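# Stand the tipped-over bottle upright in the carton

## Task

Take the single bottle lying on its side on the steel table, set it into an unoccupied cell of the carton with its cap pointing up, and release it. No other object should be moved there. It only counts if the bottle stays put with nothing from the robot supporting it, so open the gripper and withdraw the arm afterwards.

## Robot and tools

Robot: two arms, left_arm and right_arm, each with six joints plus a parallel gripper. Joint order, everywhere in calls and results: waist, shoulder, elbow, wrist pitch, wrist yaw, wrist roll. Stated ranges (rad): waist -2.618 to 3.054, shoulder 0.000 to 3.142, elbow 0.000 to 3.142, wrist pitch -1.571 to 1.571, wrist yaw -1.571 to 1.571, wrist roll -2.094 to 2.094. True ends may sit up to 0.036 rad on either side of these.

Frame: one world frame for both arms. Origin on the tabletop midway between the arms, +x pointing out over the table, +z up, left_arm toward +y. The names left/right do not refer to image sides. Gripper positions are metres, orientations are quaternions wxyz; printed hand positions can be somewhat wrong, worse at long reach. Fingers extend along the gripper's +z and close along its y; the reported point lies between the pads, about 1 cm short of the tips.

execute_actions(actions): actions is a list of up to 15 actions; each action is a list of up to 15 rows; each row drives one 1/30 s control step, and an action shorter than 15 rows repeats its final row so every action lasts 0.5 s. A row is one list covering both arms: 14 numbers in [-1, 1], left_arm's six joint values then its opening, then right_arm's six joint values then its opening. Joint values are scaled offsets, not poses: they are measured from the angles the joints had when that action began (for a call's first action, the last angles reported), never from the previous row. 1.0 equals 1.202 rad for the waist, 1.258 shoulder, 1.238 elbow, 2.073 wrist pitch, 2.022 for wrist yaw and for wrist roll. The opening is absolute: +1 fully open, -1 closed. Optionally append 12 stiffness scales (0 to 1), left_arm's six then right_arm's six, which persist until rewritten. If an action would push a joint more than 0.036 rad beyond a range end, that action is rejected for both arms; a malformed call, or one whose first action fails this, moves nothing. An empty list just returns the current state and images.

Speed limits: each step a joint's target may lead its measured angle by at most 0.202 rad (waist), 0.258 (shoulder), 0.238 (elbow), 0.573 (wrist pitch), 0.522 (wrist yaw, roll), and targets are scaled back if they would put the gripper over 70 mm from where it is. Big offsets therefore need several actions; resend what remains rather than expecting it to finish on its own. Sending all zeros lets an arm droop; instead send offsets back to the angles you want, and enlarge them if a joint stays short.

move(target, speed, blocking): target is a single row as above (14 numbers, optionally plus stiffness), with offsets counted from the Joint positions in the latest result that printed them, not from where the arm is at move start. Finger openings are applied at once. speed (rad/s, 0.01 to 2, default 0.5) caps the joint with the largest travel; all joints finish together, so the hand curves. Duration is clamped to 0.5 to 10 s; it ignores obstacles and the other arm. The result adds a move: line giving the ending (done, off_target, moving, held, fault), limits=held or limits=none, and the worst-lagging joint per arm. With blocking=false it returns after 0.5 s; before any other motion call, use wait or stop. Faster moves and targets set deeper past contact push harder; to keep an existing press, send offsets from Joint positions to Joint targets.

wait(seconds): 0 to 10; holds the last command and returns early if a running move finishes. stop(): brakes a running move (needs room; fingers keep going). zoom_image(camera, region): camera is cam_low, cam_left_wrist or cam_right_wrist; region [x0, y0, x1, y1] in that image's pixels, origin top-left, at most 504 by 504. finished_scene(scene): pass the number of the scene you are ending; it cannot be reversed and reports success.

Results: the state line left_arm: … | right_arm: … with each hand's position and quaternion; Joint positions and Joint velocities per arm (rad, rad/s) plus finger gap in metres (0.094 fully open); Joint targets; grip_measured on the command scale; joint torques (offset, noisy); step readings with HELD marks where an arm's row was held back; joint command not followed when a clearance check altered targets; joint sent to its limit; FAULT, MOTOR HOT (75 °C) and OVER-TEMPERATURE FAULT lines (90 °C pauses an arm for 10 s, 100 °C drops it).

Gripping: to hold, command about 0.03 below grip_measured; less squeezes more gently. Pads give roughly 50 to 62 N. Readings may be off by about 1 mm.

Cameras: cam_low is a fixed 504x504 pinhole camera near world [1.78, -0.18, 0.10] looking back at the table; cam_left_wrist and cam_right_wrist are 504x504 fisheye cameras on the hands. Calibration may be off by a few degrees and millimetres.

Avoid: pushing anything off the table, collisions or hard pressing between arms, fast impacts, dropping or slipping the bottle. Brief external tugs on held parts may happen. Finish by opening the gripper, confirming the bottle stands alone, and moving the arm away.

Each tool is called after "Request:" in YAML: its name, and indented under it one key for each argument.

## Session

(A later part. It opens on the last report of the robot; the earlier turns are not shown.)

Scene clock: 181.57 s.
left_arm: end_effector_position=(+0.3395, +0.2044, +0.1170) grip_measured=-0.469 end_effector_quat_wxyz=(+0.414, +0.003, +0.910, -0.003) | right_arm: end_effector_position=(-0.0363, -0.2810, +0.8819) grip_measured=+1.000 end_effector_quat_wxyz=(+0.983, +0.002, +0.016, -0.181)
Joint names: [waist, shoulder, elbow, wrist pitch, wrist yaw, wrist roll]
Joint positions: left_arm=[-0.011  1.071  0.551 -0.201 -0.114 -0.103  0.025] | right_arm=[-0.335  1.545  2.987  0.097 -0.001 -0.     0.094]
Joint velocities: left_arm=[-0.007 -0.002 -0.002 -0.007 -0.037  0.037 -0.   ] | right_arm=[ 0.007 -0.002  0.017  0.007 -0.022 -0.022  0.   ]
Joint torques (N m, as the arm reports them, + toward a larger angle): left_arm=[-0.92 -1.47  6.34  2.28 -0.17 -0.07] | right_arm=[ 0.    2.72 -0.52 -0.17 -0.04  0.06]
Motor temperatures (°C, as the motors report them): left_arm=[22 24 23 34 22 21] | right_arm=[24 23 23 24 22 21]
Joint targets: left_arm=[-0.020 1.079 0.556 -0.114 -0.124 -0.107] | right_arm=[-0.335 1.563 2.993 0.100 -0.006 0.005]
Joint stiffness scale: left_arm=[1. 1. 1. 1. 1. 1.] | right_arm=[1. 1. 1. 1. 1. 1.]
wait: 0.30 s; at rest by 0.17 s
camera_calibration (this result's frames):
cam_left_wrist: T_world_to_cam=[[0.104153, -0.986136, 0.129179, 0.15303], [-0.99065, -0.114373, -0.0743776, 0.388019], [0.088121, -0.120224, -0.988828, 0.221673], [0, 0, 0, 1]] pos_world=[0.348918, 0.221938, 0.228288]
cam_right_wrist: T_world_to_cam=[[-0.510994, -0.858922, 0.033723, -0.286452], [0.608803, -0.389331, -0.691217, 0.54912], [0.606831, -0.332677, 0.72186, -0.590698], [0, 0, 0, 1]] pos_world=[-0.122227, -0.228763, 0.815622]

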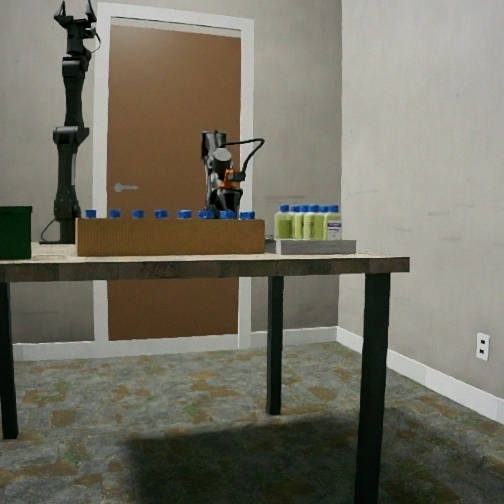

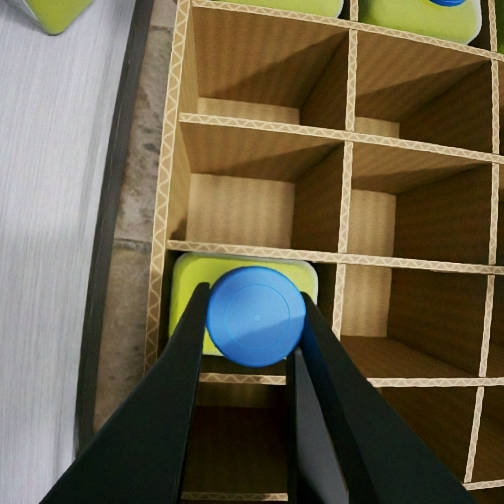

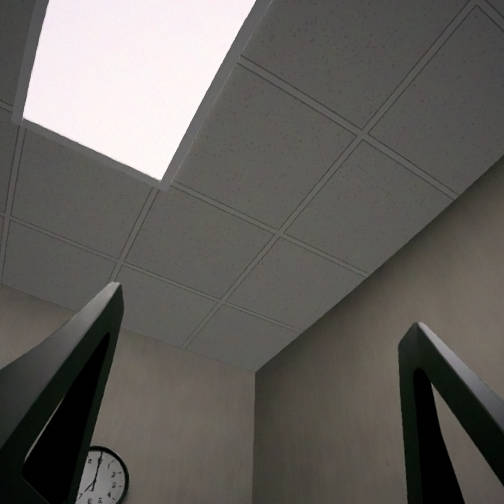

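Request:
execute_actions:
  actions:
    - [[-0.0075,0.0071,0.0027,0.0433,-0.0049,-0.0020,-0.5,0,0.0143,0.0048,0.0014,-0.0025,0.0025,1.0],[-0.0075,0.0078,0.0014,0.0445,-0.0049,-0.0020,-0.5,0,0.0143,0.0048,0.0014,-0.0025,0.0025,1.0],[-0.0075,0.0085,0.0001,0.0458,-0.0049,-0.0020,-0.5,0,0.0143,0.0048,0.0014,-0.0025,0.0025,1.0],[-0.0075,0.0092,-0.0012,0.0470,-0.0049,-0.0020,-0.5,0,0.0143,0.0048,0.0014,-0.0025,0.0025,1.0],[-0.0075,0.0098,-0.0026,0.0483,-0.0049,-0.0020,-0.5,0,0.0143,0.0048,0.0014,-0.0025,0.0025,1.0],[-0.0075,0.0105,-0.0039,0.0496,-0.0049,-0.0020,-0.5,0,0.0143,0.0048,0.0014,-0.0025,0.0025,1.0],[-0.0075,0.0112,-0.0052,0.0508,-0.0049,-0.0020,-0.5,0,0.0143,0.0048,0.0014,-0.0025,0.0025,1.0],[-0.0075,0.0119,-0.0065,0.0521,-0.0049,-0.0020,-0.5,0,0.0143,0.0048,0.0014,-0.0025,0.0025,1.0]]

Request:
wait:
  seconds: 0.25

Scene clock: 182.90 s.
left_arm: end_effector_position=(+0.3409, +0.2045, +0.1168) grip_measured=-0.469 end_effector_quat_wxyz=(+0.420, +0.002, +0.907, -0.003) | right_arm: end_effector_position=(-0.0363, -0.2810, +0.8819) grip_measured=+1.000 end_effector_quat_wxyz=(+0.983, +0.002, +0.016, -0.181)
Joint names: [waist, shoulder, elbow, wrist pitch, wrist yaw, wrist roll]
Joint positions: left_arm=[-0.011  1.071  0.54  -0.177 -0.115 -0.103  0.025] | right_arm=[-0.335  1.545  2.987  0.097 -0.001 -0.     0.094]
Joint velocities: left_arm=[-0.002  0.002 -0.007 -0.007  0.11   0.095 -0.001] | right_arm=[ 0.012  0.007  0.007 -0.007  0.037  0.007  0.   ]
Joint torques (N m, as the arm reports them, + toward a larger angle): left_arm=[-0.69 -0.8   6.32  2.3  -0.12 -0.08] | right_arm=[ 0.    2.7  -0.58 -0.17 -0.04  0.06]
Motor temperatures (°C, as the motors report them): left_arm=[22 24 23 34 22 21] | right_arm=[24 23 23 24 22 21]
Joint targets: left_arm=[-0.020 1.086 0.542 -0.093 -0.123 -0.107] | right_arm=[-0.335 1.563 2.993 0.100 -0.006 0.005]
Joint stiffness scale: left_arm=[1. 1. 1. 1. 1. 1.] | right_arm=[1. 1. 1. 1. 1. 1.]
Step readings (joint positions):
0: left_arm=[-0.011 1.071 0.551 -0.201 -0.114 -0.103] | right_arm=[-0.335 1.545 2.987 0.097 -0.001 -0.000]
1: left_arm=[-0.011 1.071 0.551 -0.201 -0.114 -0.103] | right_arm=[-0.335 1.545 2.987 0.097 -0.001 -0.000]
2: left_arm=[-0.011 1.071 0.551 -0.201 -0.114 -0.103] | right_arm=[-0.335 1.545 2.987 0.097 -0.001 -0.000]
4: left_arm=[-0.011 1.071 0.550 -0.200 -0.114 -0.103] | right_arm=[-0.335 1.545 2.987 0.097 -0.001 -0.000]
8: left_arm=[-0.011 1.071 0.543 -0.186 -0.115 -0.103] | right_arm=[-0.335 1.545 2.987 0.097 -0.001 -0.000]
15: Joint positions above
camera_calibration (this result's frames):
cam_left_wrist: T_world_to_cam=[[0.103549, -0.985868, 0.131691, 0.152814], [-0.989438, -0.115606, -0.0874539, 0.39075], [0.101442, -0.121244, -0.987426, 0.216898], [0, 0, 0, 1]] pos_world=[0.348797, 0.222125, 0.228219]
cam_right_wrist: T_world_to_cam=[[-0.510979, -0.858916, 0.0340984, -0.286714], [0.608714, -0.38957, -0.691161, 0.54901], [0.606933, -0.332413, 0.721896, -0.590645], [0, 0, 0, 1]] pos_world=[-0.122213, -0.228724, 0.815615]

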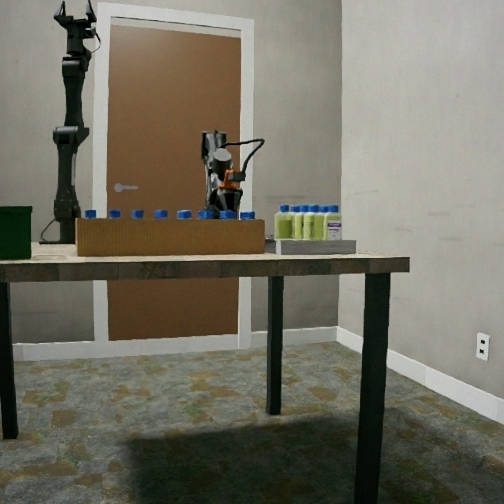

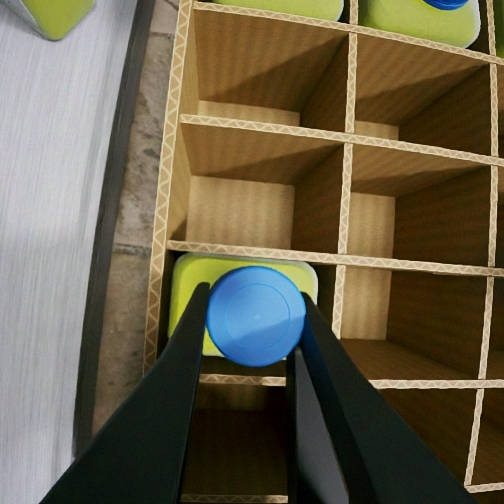

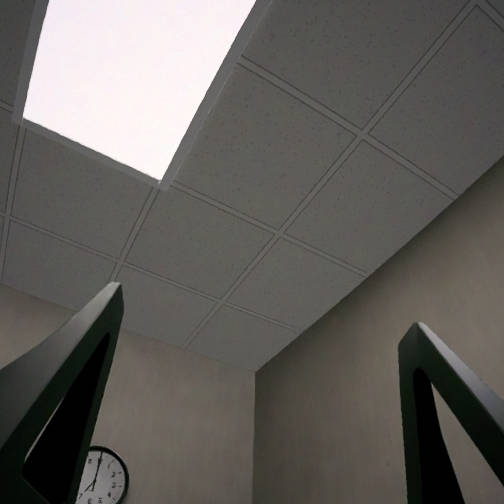

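Scene clock: 183.17 s.
left_arm: end_effector_position=(+0.3410, +0.2045, +0.1169) grip_measured=-0.469 end_effector_quat_wxyz=(+0.421, +0.002, +0.907, -0.003) | right_arm: end_effector_position=(-0.0363, -0.2810, +0.8819) grip_measured=+1.000 end_effector_quat_wxyz=(+0.983, +0.002, +0.016, -0.181)
Joint names: [waist, shoulder, elbow, wrist pitch, wrist yaw, wrist roll]
Joint positions: left_arm=[-0.011  1.071  0.54  -0.176 -0.115 -0.103  0.025] | right_arm=[-0.335  1.545  2.987  0.097 -0.001 -0.     0.094]
Joint velocities: left_arm=[-0.002  0.007  0.007  0.007  0.022 -0.007 -0.   ] | right_arm=[-0.002 -0.017 -0.007  0.037  0.037 -0.066  0.   ]
Joint torques (N m, as the arm reports them, + toward a larger angle): left_arm=[-0.6  -0.83  6.14  2.31 -0.12 -0.07] | right_arm=[ 0.05  2.74 -0.56 -0.18 -0.04  0.06]
Motor temperatures (°C, as the motors report them): left_arm=[22 24 23 34 22 21] | right_arm=[24 23 23 24 22 21]
Joint targets: left_arm=[-0.020 1.086 0.543 -0.093 -0.123 -0.107] | right_arm=[-0.335 1.563 2.993 0.100 -0.006 0.005]
Joint stiffness scale: left_arm=[1. 1. 1. 1. 1. 1.] | right_arm=[1. 1. 1. 1. 1. 1.]
wait: 0.27 s; at rest by 0.17 s
camera_calibration (this result's frames):
cam_left_wrist: T_world_to_cam=[[0.103499, -0.98586, 0.13179, 0.152792], [-0.989405, -0.115611, -0.0878194, 0.390848], [0.101814, -0.121304, -0.98738, 0.216841], [0, 0, 0, 1]] pos_world=[0.348815, 0.222122, 0.228292]
cam_right_wrist: T_world_to_cam=[[-0.510979, -0.858916, 0.0340984, -0.286714], [0.608714, -0.38957, -0.691161, 0.54901], [0.606933, -0.332413, 0.721896, -0.590645], [0, 0, 0, 1]] pos_world=[-0.122213, -0.228724, 0.815615]

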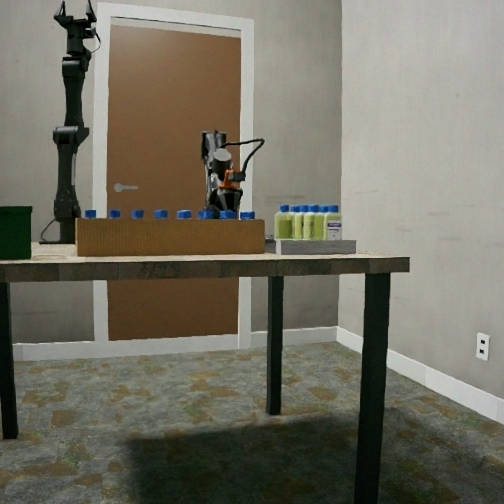

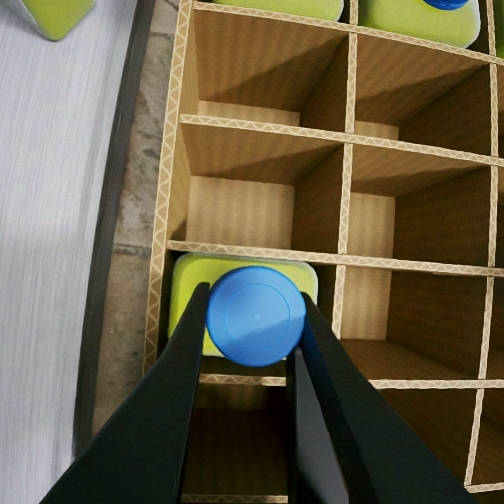

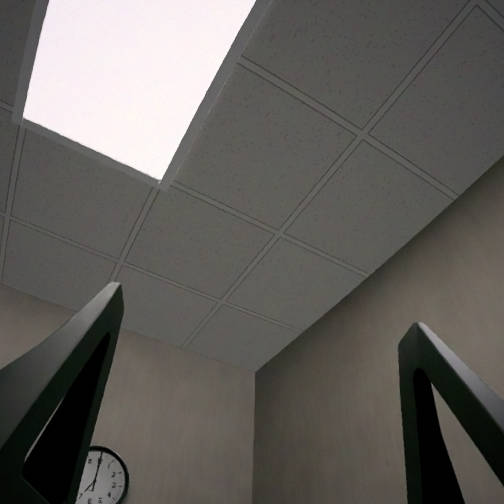

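Request:
zoom_image:
  camera: "cam_low"
  region: [70, 170, 280, 260]

Region (70, 170, 280, 260) of cam_low's 504x504 image, scaled by 2.400, with more detail than that image has; it fills the top 216 rows of this view, and the rest is white.

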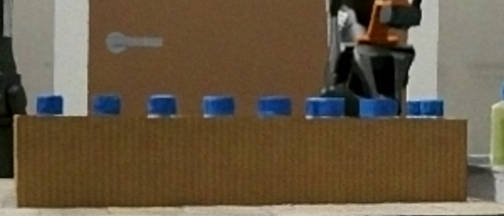

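Request:
execute_actions:
  actions:
    - [[-0.0075,0.0100,0.0027,0.0400,-0.0040,-0.0020,-0.5,0,0.0143,0.0048,0.0014,-0.0025,0.0025,1.0],[-0.0075,0.0080,0.0030,0.0400,-0.0040,-0.0020,-0.5,0,0.0143,0.0048,0.0014,-0.0025,0.0025,1.0],[-0.0075,0.0060,0.0034,0.0400,-0.0040,-0.0020,-0.5,0,0.0143,0.0048,0.0014,-0.0025,0.0025,1.0],[-0.0075,0.0045,0.0037,0.0400,-0.0040,-0.0020,-0.49,0,0.0143,0.0048,0.0014,-0.0025,0.0025,1.0],[-0.0075,0.0030,0.0040,0.0400,-0.0040,-0.0020,-0.48,0,0.0143,0.0048,0.0014,-0.0025,0.0025,1.0],[-0.0075,0.0030,0.0040,0.0400,-0.0040,-0.0020,-0.465,0,0.0143,0.0048,0.0014,-0.0025,0.0025,1.0],[-0.0075,0.0030,0.0040,0.0400,-0.0040,-0.0020,-0.44,0,0.0143,0.0048,0.0014,-0.0025,0.0025,1.0],[-0.0075,0.0030,0.0040,0.0400,-0.0040,-0.0020,-0.40,0,0.0143,0.0048,0.0014,-0.0025,0.0025,1.0],[-0.0075,0.0030,0.0040,0.0400,-0.0040,-0.0020,-0.35,0,0.0143,0.0048,0.0014,-0.0025,0.0025,1.0],[-0.0075,0.0030,0.0040,0.0400,-0.0040,-0.0020,-0.30,0,0.0143,0.0048,0.0014,-0.0025,0.0025,1.0],[-0.0075,0.0030,0.0040,0.0400,-0.0040,-0.0020,-0.25,0,0.0143,0.0048,0.0014,-0.0025,0.0025,1.0],[-0.0075,0.0030,0.0040,0.0400,-0.0040,-0.0020,-0.20,0,0.0143,0.0048,0.0014,-0.0025,0.0025,1.0],[-0.0075,0.0030,0.0040,0.0400,-0.0040,-0.0020,-0.15,0,0.0143,0.0048,0.0014,-0.0025,0.0025,1.0],[-0.0075,0.0030,0.0040,0.0400,-0.0040,-0.0020,-0.10,0,0.0143,0.0048,0.0014,-0.0025,0.0025,1.0],[-0.0075,0.0030,0.0040,0.0400,-0.0040,-0.0020,-0.10,0,0.0143,0.0048,0.0014,-0.0025,0.0025,1.0]]

Scene clock: 185.60 s.
left_arm: end_effector_position=(+0.3486, +0.2036, +0.1264) grip_measured=-0.108 end_effector_quat_wxyz=(+0.443, +0.000, +0.897, -0.006) | right_arm: end_effector_position=(-0.0362, -0.2809, +0.8819) grip_measured=+1.000 end_effector_quat_wxyz=(+0.983, +0.002, +0.016, -0.181)
Joint names: [waist, shoulder, elbow, wrist pitch, wrist yaw, wrist roll]
Joint positions: left_arm=[-0.011  1.071  0.54  -0.127 -0.117 -0.103  0.042] | right_arm=[-0.335  1.545  2.987  0.097 -0.002 -0.     0.094]
Joint velocities: left_arm=[-0.012  0.012 -0.007 -0.007 -0.037  0.007  0.012] | right_arm=[ 0.022  0.012 -0.017  0.022 -0.022  0.037  0.   ]
Joint torques (N m, as the arm reports them, + toward a larger angle): left_arm=[-0.61 -1.87  6.38  1.71 -0.13 -0.05] | right_arm=[ 0.01  2.74 -0.54 -0.18 -0.04  0.06]
Motor temperatures (°C, as the motors report them): left_arm=[22 24 23 34 22 21] | right_arm=[24 23 23 24 22 21]
Joint targets: left_arm=[-0.020 1.075 0.545 -0.093 -0.123 -0.107] | right_arm=[-0.335 1.563 2.993 0.100 -0.007 0.005]
Joint stiffness scale: left_arm=[1. 1. 1. 1. 1. 1.] | right_arm=[1. 1. 1. 1. 1. 1.]
Step readings (joint positions):
0: left_arm=[-0.011 1.071 0.540 -0.176 -0.115 -0.103] | right_arm=[-0.335 1.545 2.987 0.097 -0.001 -0.000]
1: left_arm=[-0.011 1.071 0.540 -0.176 -0.115 -0.103] | right_arm=[-0.335 1.545 2.987 0.097 -0.001 -0.000]
2: left_arm=[-0.011 1.071 0.540 -0.176 -0.115 -0.103] | right_arm=[-0.335 1.545 2.987 0.097 -0.001 -0.000]
4: left_arm=[-0.011 1.071 0.540 -0.176 -0.115 -0.103] | right_arm=[-0.335 1.545 2.987 0.097 -0.002 -0.000]
8: left_arm=[-0.011 1.071 0.540 -0.173 -0.116 -0.103] | right_arm=[-0.335 1.545 2.987 0.097 -0.002 -0.000]
15: Joint positions above
camera_calibration (this result's frames):
cam_left_wrist: T_world_to_cam=[[0.0982474, -0.984794, 0.143277, 0.150042], [-0.983793, -0.117813, -0.13517, 0.403593], [0.149994, -0.127675, -0.980408, 0.208916], [0, 0, 0, 1]] pos_world=[0.350975, 0.221982, 0.237879]
cam_right_wrist: T_world_to_cam=[[-0.510964, -0.85891, 0.0344738, -0.286976], [0.608625, -0.389808, -0.691104, 0.5489], [0.607035, -0.332148, 0.721932, -0.590593], [0, 0, 0, 1]] pos_world=[-0.122198, -0.228685, 0.815608]

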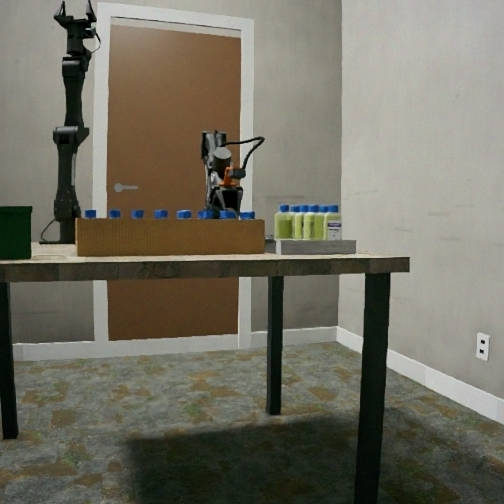

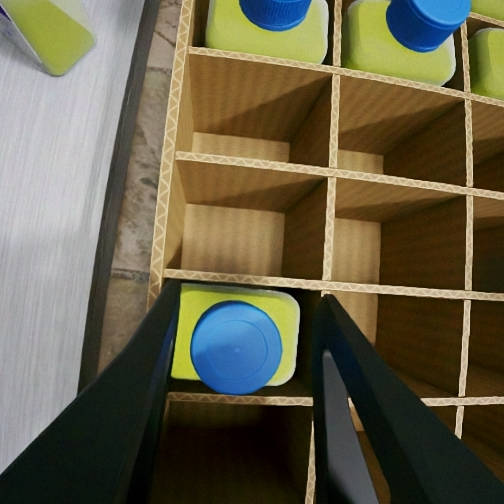

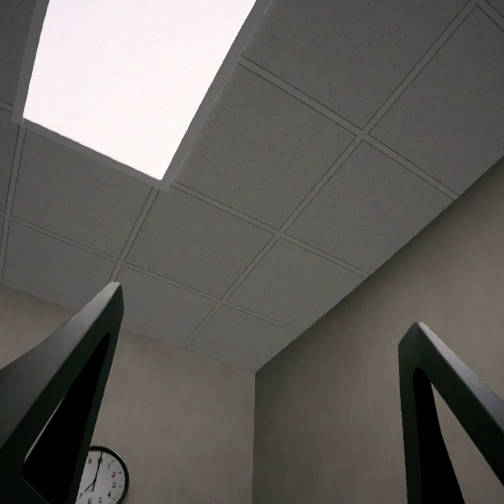

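Request:
move:
  target: [-0.0075,0.003,0.452,-0.276,-0.003,-0.002,0.1,0,0.0143,0.0048,0.0014,-0.0025,0.0025,1.0]
  speed: 0.8

Scene clock: 188.07 s.
left_arm: end_effector_position=(+0.3473, +0.2038, +0.2545) grip_measured=+0.098 end_effector_quat_wxyz=(+0.430, +0.001, +0.903, -0.003) | right_arm: end_effector_position=(-0.0362, -0.2809, +0.8819) grip_measured=+1.000 end_effector_quat_wxyz=(+0.983, +0.002, +0.016, -0.181)
Joint names: [waist, shoulder, elbow, wrist pitch, wrist yaw, wrist roll]
Joint positions: left_arm=[-0.011  1.071  1.076 -0.693 -0.117 -0.103  0.052] | right_arm=[-0.335  1.545  2.987  0.097 -0.002 -0.     0.094]
Joint velocities: left_arm=[-0.007  0.002 -0.002 -0.007  0.037 -0.051  0.001] | right_arm=[ 0.017 -0.007  0.007 -0.037  0.007 -0.007  0.   ]
Joint torques (N m, as the arm reports them, + toward a larger angle): left_arm=[-0.87 -1.91  7.68  1.4  -0.13 -0.09] | right_arm=[ 0.01  2.74 -0.56 -0.17 -0.04  0.06]
Motor temperatures (°C, as the motors report them): left_arm=[22 24 23 34 22 21] | right_arm=[24 23 23 24 22 21]
Joint targets: left_arm=[-0.020 1.075 1.099 -0.699 -0.123 -0.107] | right_arm=[-0.335 1.563 2.993 0.100 -0.007 0.005]
Joint stiffness scale: left_arm=[1. 1. 1. 1. 1. 1.] | right_arm=[1. 1. 1. 1. 1. 1.]
move: off_target (left_arm); limits=none; left_arm: farthest joint: the elbow, 0.023 radians from its target (0.560 radians at the start); right_arm: farthest joint: the shoulder, 0.018 radians from its target (0.018 radians at the start)
camera_calibration (this result's frames):
cam_left_wrist: T_world_to_cam=[[0.102242, -0.98544, 0.13585, 0.132664], [-0.987266, -0.117252, -0.107505, 0.41367], [0.121868, -0.123129, -0.984879, 0.34474], [0, 0, 0, 1]] pos_world=[0.352825, 0.221683, 0.365977]
cam_right_wrist: T_world_to_cam=[[-0.510949, -0.858904, 0.0348492, -0.287238], [0.608536, -0.390047, -0.691048, 0.54879], [0.607137, -0.331884, 0.721968, -0.59054], [0, 0, 0, 1]] pos_world=[-0.122184, -0.228646, 0.815601]

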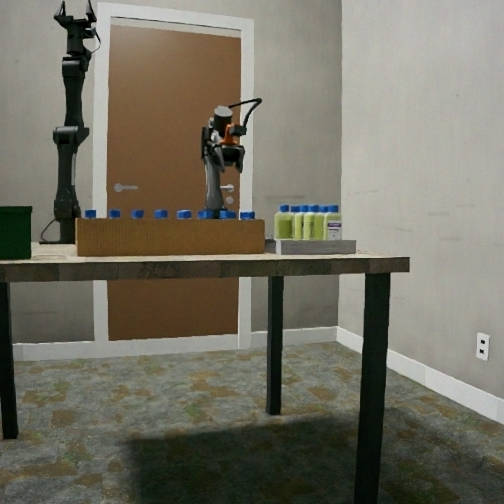

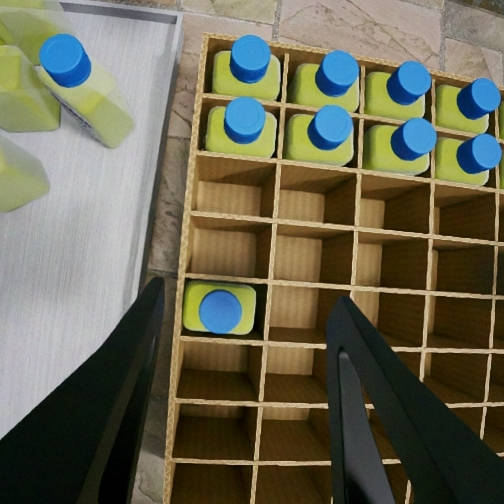

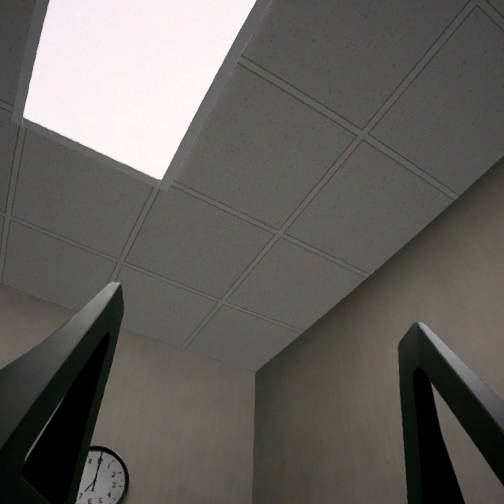

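Request:
zoom_image:
  camera: "cam_low"
  region: [170, 190, 280, 250]

Request:
zoom_image:
  camera: "cam_left_wrist"
  region: [150, 240, 310, 380]

Region (170, 190, 280, 250) of cam_low's 504x504 image, scaled by 4.582, with more detail than that image has; it fills the top 275 rows of this view, and the rest is white.

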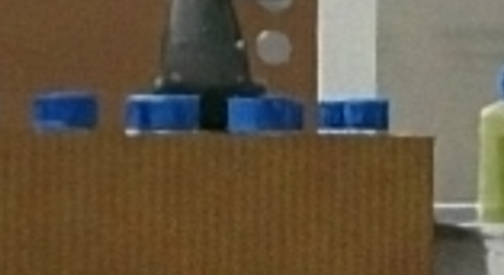

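Region (150, 240, 310, 380) of cam_left_wrist's 504x504 image, scaled by 3.150, with more detail than that image has; it fills the top 441 rows of this view, and the rest is white.

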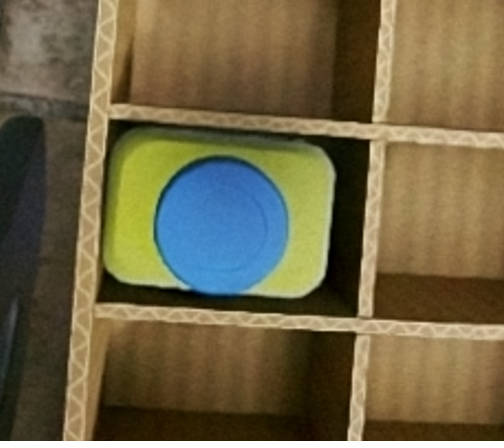

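Request:
finished_scene:
  scene: 2

The scene is finished: the task was done.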